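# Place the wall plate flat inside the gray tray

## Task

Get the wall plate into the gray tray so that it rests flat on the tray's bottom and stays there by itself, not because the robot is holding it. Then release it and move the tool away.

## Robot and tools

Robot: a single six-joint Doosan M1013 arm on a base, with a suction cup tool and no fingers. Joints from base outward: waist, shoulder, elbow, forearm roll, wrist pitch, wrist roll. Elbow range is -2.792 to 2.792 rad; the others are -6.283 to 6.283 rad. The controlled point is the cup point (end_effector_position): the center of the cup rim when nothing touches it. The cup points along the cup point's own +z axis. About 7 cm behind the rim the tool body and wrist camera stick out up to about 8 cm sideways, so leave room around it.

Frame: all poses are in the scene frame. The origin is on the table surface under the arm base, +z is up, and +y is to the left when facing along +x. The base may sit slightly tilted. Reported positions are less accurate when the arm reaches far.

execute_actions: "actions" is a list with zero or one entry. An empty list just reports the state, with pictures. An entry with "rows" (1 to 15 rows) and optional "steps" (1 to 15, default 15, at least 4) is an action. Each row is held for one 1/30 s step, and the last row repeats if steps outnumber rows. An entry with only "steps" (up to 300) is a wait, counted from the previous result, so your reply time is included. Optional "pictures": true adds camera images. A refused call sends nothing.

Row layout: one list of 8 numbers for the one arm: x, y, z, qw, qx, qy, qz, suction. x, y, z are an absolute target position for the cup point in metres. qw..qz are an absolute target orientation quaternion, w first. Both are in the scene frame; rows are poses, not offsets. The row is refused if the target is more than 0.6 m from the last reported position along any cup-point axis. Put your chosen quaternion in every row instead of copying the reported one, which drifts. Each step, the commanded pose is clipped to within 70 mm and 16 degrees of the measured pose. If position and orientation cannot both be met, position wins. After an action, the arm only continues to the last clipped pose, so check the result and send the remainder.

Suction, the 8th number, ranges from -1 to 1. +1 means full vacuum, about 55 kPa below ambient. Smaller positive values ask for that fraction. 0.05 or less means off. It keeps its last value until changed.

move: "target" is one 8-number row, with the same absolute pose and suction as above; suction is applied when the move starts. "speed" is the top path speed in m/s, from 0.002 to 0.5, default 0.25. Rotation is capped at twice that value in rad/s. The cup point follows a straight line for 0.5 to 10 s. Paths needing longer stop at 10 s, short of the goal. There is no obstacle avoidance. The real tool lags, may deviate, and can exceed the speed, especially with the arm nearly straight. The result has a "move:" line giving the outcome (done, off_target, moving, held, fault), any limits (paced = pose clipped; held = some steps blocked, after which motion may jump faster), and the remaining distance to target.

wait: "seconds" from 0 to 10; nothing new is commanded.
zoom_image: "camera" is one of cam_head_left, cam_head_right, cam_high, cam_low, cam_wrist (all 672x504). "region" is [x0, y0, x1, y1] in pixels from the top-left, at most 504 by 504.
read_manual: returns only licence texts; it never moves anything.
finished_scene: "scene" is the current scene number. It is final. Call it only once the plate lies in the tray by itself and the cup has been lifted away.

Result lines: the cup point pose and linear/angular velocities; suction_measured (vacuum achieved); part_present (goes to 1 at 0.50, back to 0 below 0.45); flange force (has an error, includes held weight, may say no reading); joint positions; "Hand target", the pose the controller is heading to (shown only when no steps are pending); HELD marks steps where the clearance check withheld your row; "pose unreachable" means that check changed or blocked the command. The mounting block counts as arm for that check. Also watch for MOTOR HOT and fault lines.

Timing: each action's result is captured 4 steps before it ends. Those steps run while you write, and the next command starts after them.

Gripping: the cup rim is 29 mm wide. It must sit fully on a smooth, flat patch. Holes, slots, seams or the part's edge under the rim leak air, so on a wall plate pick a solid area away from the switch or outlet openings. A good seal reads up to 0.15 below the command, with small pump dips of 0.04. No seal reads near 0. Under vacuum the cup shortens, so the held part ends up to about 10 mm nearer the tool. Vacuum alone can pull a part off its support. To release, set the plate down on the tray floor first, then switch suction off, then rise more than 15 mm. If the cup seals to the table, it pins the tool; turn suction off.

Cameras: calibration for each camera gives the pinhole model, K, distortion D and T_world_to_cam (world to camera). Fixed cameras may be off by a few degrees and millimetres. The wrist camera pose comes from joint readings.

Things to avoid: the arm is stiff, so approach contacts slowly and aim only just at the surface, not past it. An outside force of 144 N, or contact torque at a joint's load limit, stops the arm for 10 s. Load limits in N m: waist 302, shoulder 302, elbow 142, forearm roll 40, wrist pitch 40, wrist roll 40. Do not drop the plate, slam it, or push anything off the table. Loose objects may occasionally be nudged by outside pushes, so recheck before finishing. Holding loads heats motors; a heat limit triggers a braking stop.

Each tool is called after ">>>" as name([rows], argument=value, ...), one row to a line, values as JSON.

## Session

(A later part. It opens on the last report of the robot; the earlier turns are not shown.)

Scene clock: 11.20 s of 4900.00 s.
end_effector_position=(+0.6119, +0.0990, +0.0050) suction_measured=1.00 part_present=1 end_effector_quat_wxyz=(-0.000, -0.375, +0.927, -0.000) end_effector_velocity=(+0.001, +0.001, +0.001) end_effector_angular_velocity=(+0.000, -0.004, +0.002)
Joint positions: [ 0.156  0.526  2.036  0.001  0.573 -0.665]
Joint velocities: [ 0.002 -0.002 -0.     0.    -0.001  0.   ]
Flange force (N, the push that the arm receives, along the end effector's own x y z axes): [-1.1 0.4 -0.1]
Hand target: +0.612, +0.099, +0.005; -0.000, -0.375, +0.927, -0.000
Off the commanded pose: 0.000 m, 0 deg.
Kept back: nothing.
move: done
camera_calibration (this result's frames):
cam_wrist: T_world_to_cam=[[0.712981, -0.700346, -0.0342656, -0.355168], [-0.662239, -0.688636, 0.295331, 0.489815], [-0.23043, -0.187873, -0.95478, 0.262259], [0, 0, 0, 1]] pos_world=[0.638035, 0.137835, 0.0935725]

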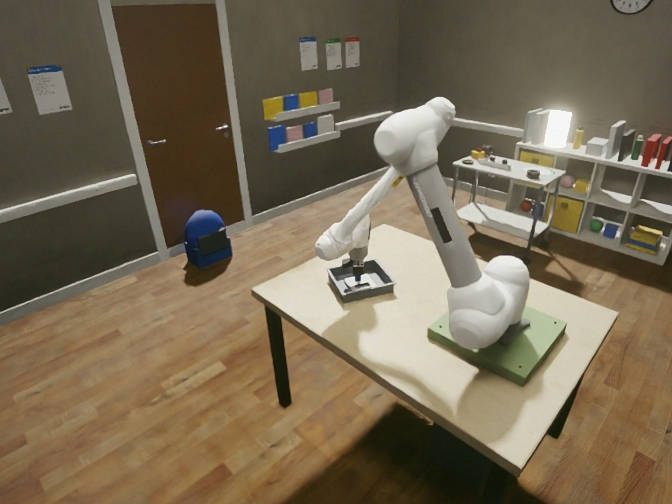

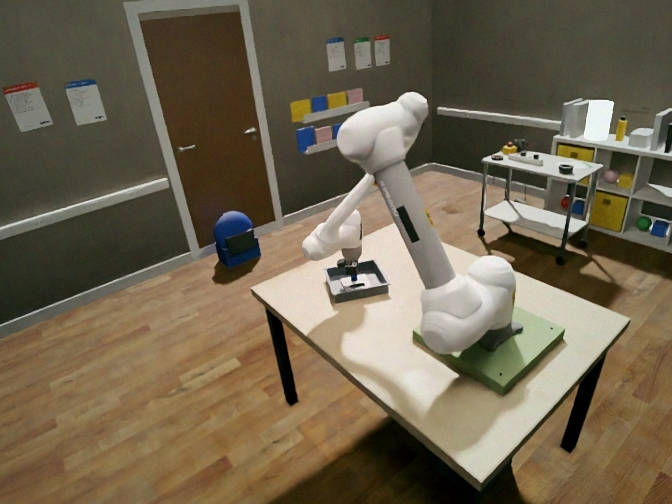

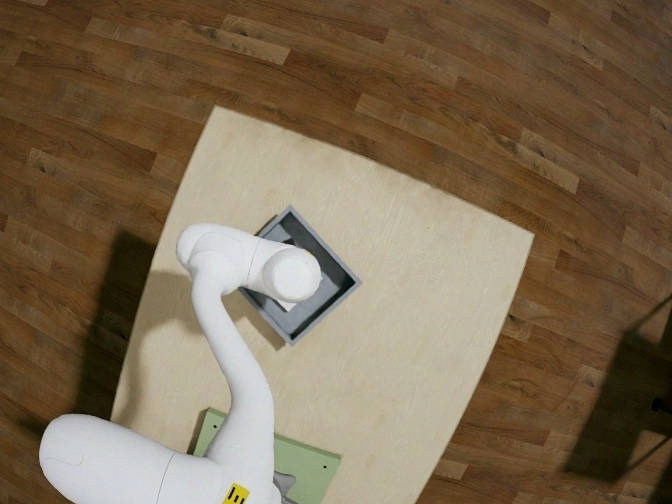

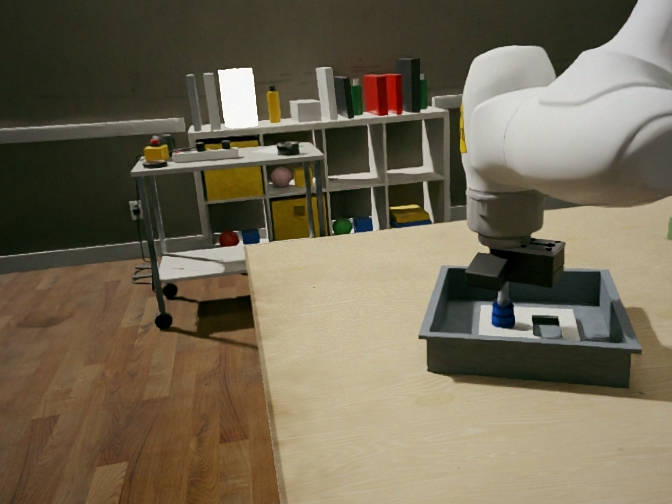

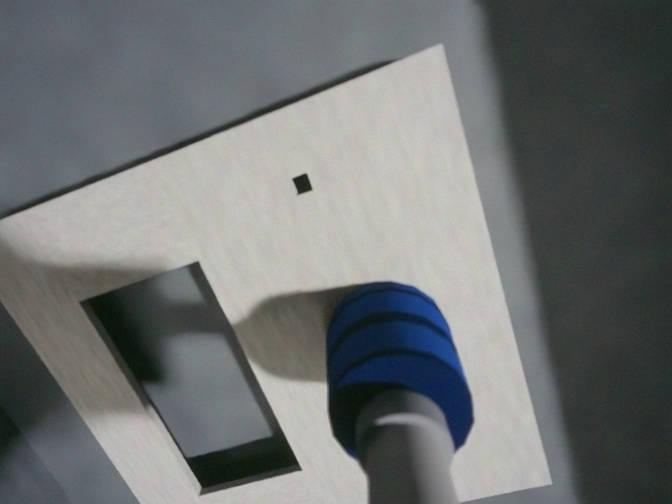

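>>> move(target=[0.612,0.099,0.001,0,-0.375,0.927,0,1], speed=0.01)

Scene clock: 12.13 s of 4900.00 s.
end_effector_position=(+0.6120, +0.0990, +0.0010) suction_measured=0.99 part_present=1 end_effector_quat_wxyz=(+0.000, -0.375, +0.927, -0.000) end_effector_velocity=(-0.000, +0.000, -0.000) end_effector_angular_velocity=(-0.000, -0.000, +0.002)
Joint positions: [ 0.156  0.532  2.037  0.001  0.566 -0.665]
Joint velocities: [ 0.001  0.    -0.    -0.    -0.    -0.   ]
Flange force (N, the push that the arm receives, along the end effector's own x y z axes): [-3.7 -0.2 0.9]
Hand target: +0.612, +0.099, +0.001; -0.000, -0.375, +0.927, -0.000
Off the commanded pose: 0.000 m, 0 deg.
Kept back: nothing.
move: done
camera_calibration (this result's frames):
cam_wrist: T_world_to_cam=[[0.712996, -0.700329, -0.0342922, -0.355341], [-0.662222, -0.68866, 0.295312, 0.491037], [-0.230432, -0.187847, -0.954785, 0.258422], [0, 0, 0, 1]] pos_world=[0.638081, 0.137845, 0.0895429]

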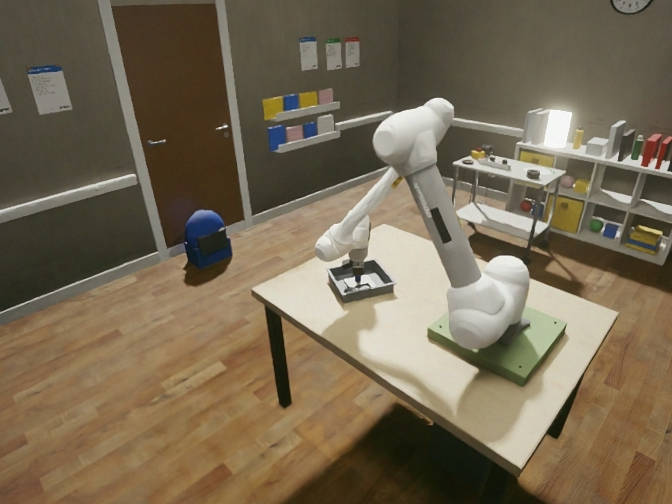

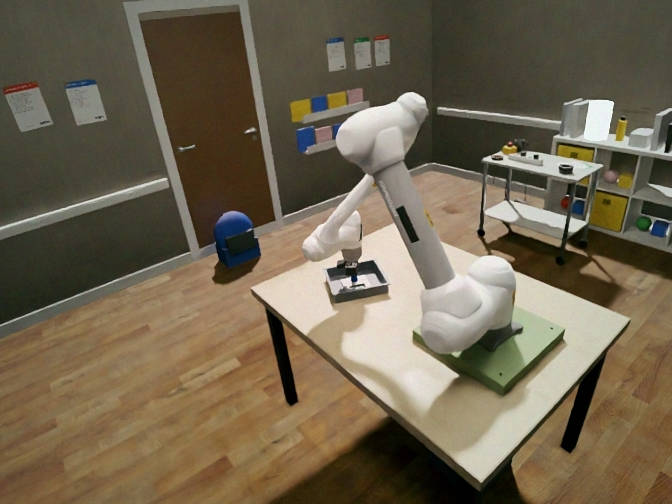

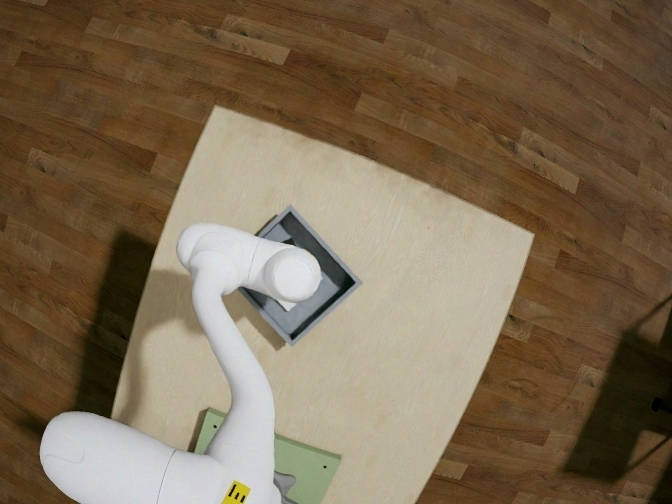

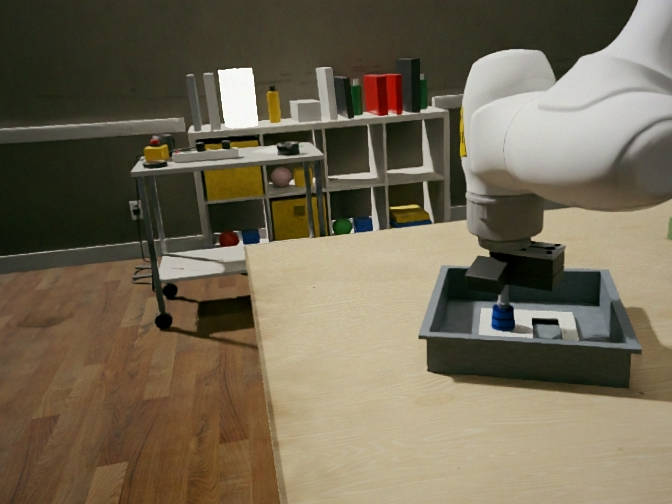

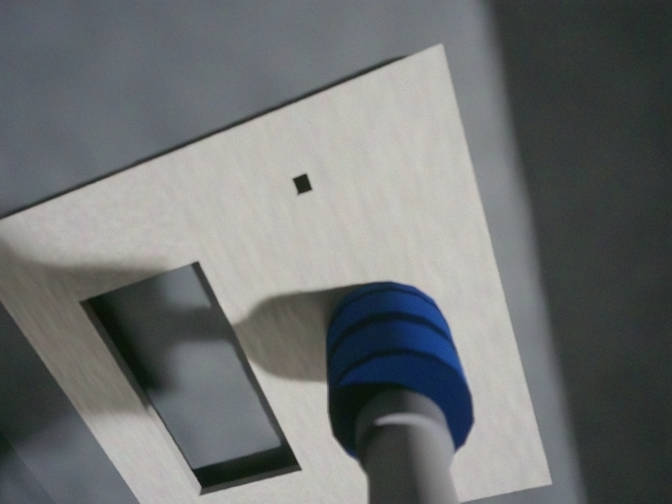

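>>> execute_actions([
  {"rows":[[0.612,0.099,0.001,0,-0.375,0.927,0,0]],"steps":15},
])

>>> move(target=[0.612,0.099,0.04,0,-0.375,0.927,0,0], speed=0.06)

>>> move(target=[0.58,0.07,0.25,0,-0.375,0.927,0,0], speed=0.4)

Scene clock: 12.67 s of 4900.00 s.
end_effector_position=(+0.6120, +0.0990, +0.0010) suction_measured=0.00 part_present=0 end_effector_quat_wxyz=(-0.000, -0.375, +0.927, +0.000) end_effector_velocity=(+0.000, +0.001, +0.001) end_effector_angular_velocity=(+0.000, -0.002, +0.000)
Joint positions: [ 0.156  0.532  2.037  0.001  0.566 -0.665]
Joint velocities: [ 0.001 -0.001 -0.     0.    -0.     0.   ]
Flange force (N, the push that the arm receives, along the end effector's own x y z axes): [-2.5 1.2 -7.2]
Steps of this call (steps 1 to 5: nothing new was sent; steps 6 to 16: the first 11 steps of this action). Readings (end_effector_position | what the end effector reports):
6: (+0.6120, +0.0990, +0.0010) | suction_measured=0.34 part_present=0
7: (+0.6120, +0.0990, +0.0010) | suction_measured=0.00 part_present=0
9: (+0.6120, +0.0990, +0.0010) | suction_measured=0.00 part_present=0
13: (+0.6120, +0.0990, +0.0010) | suction_measured=0.00 part_present=0
16: the state above

Scene clock: 13.83 s of 4900.00 s.
end_effector_position=(+0.6121, +0.0991, +0.0399) suction_measured=0.00 part_present=0 end_effector_quat_wxyz=(-0.000, -0.375, +0.927, +0.000) end_effector_velocity=(-0.001, -0.000, -0.001) end_effector_angular_velocity=(-0.000, +0.003, -0.000)
Joint positions: [ 0.156  0.475  2.027  0.001  0.634 -0.665]
Joint velocities: [-0.     0.001 -0.     0.     0.002 -0.   ]
Flange force (N, the push that the arm receives, along the end effector's own x y z axes): [-2.7 1.9 -1.5]
Hand target: +0.612, +0.099, +0.040; +0.000, -0.375, +0.927, +0.000
Off your previous action's commanded pose: 0.000 m, 0 deg at its last step (step 4 of this call).
Off the commanded pose: 0.000 m, 0 deg.
Kept back: nothing.
move: done
camera_calibration (this result's frames):
cam_wrist: T_world_to_cam=[[0.71305, -0.70027, -0.0343788, -0.354059], [-0.662152, -0.688733, 0.2953, 0.479597], [-0.230468, -0.1878, -0.954786, 0.295617], [0, 0, 0, 1]] pos_world=[0.638158, 0.137894, 0.128454]

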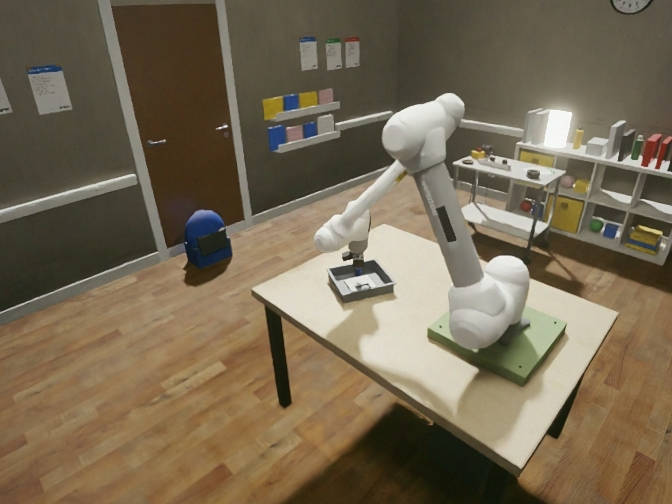

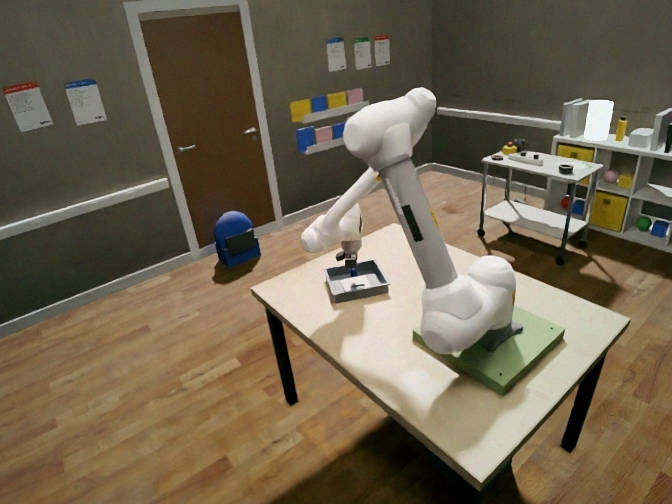

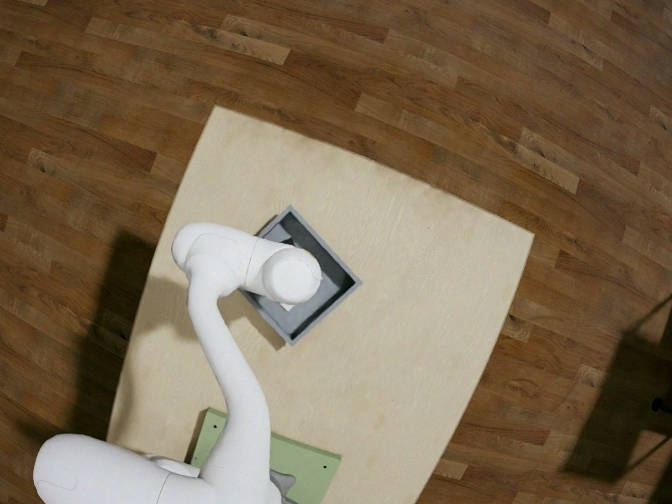

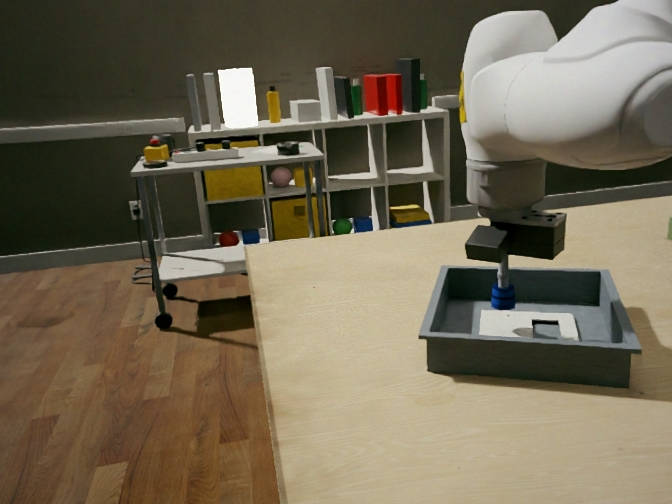

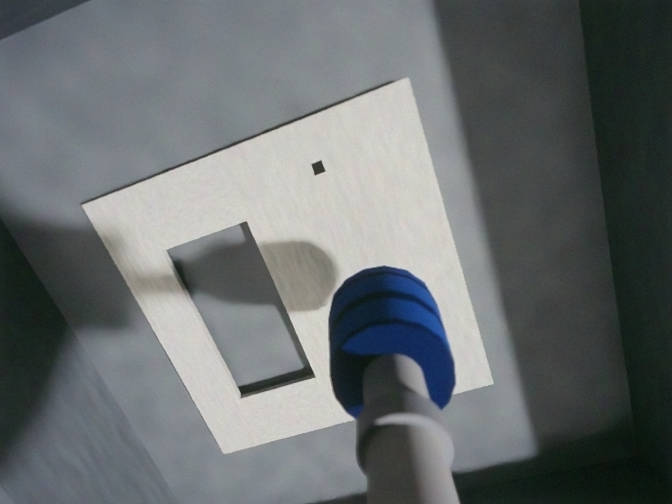

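Scene clock: 14.80 s of 4900.00 s.
end_effector_position=(+0.5805, +0.0701, +0.2497) suction_measured=0.00 part_present=0 end_effector_quat_wxyz=(-0.000, -0.375, +0.927, +0.000) end_effector_velocity=(+0.001, +0.000, +0.001) end_effector_angular_velocity=(+0.001, -0.003, -0.001)
Joint positions: [ 0.111  0.174  1.958  0.002  1.002 -0.71 ]
Joint velocities: [ 0.    -0.001 -0.001  0.    -0.001  0.   ]
Flange force (N, the push that the arm receives, along the end effector's own x y z axes): [-3.0 1.3 -0.5]
Hand target: +0.581, +0.070, +0.250; +0.000, -0.375, +0.927, +0.000
Off the commanded pose: 0.001 m, 0 deg.
Kept back: nothing.
move: done
camera_calibration (this result's frames):
cam_wrist: T_world_to_cam=[[0.713207, -0.700093, -0.0347228, -0.34465], [-0.661944, -0.688983, 0.295182, 0.376777], [-0.230578, -0.187541, -0.95481, 0.483244], [0, 0, 0, 1]] pos_world=[0.606638, 0.108934, 0.338222]

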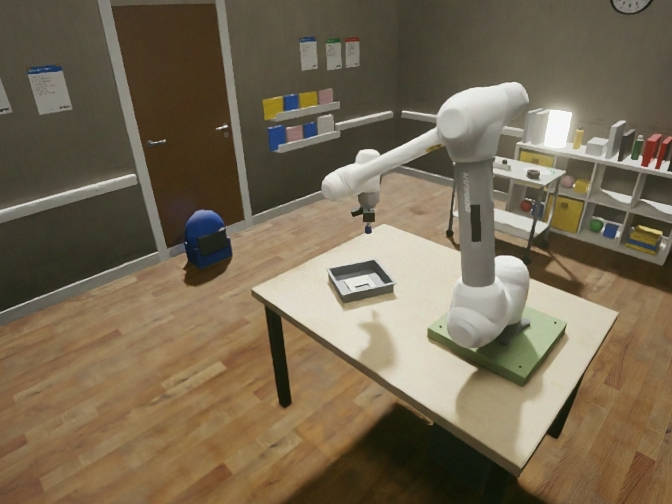

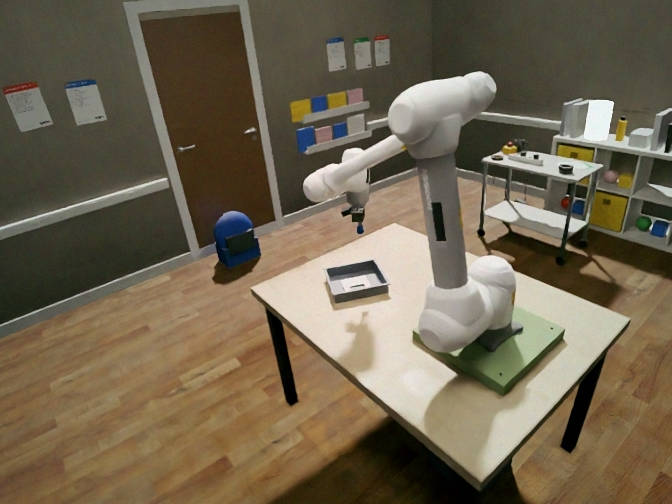

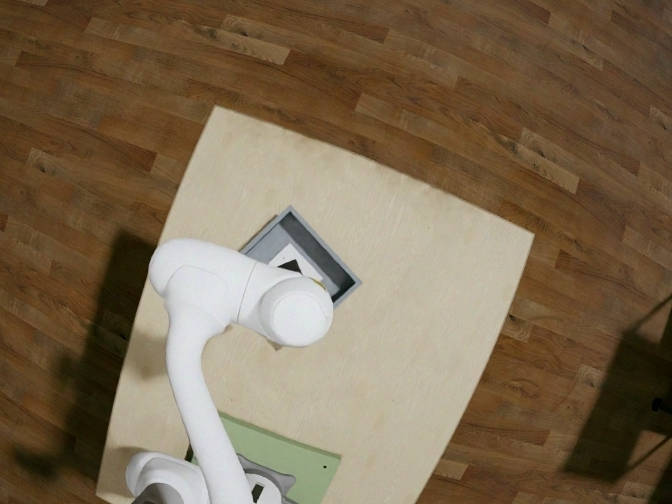

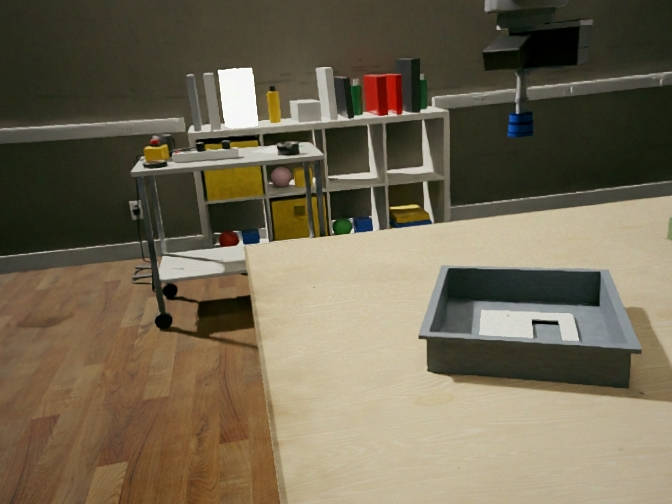

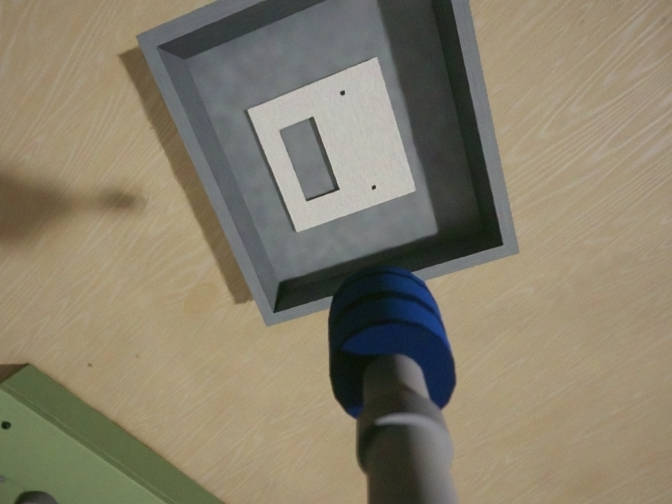

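>>> finished_scene(scene=2)

The scene is finished: the task was done.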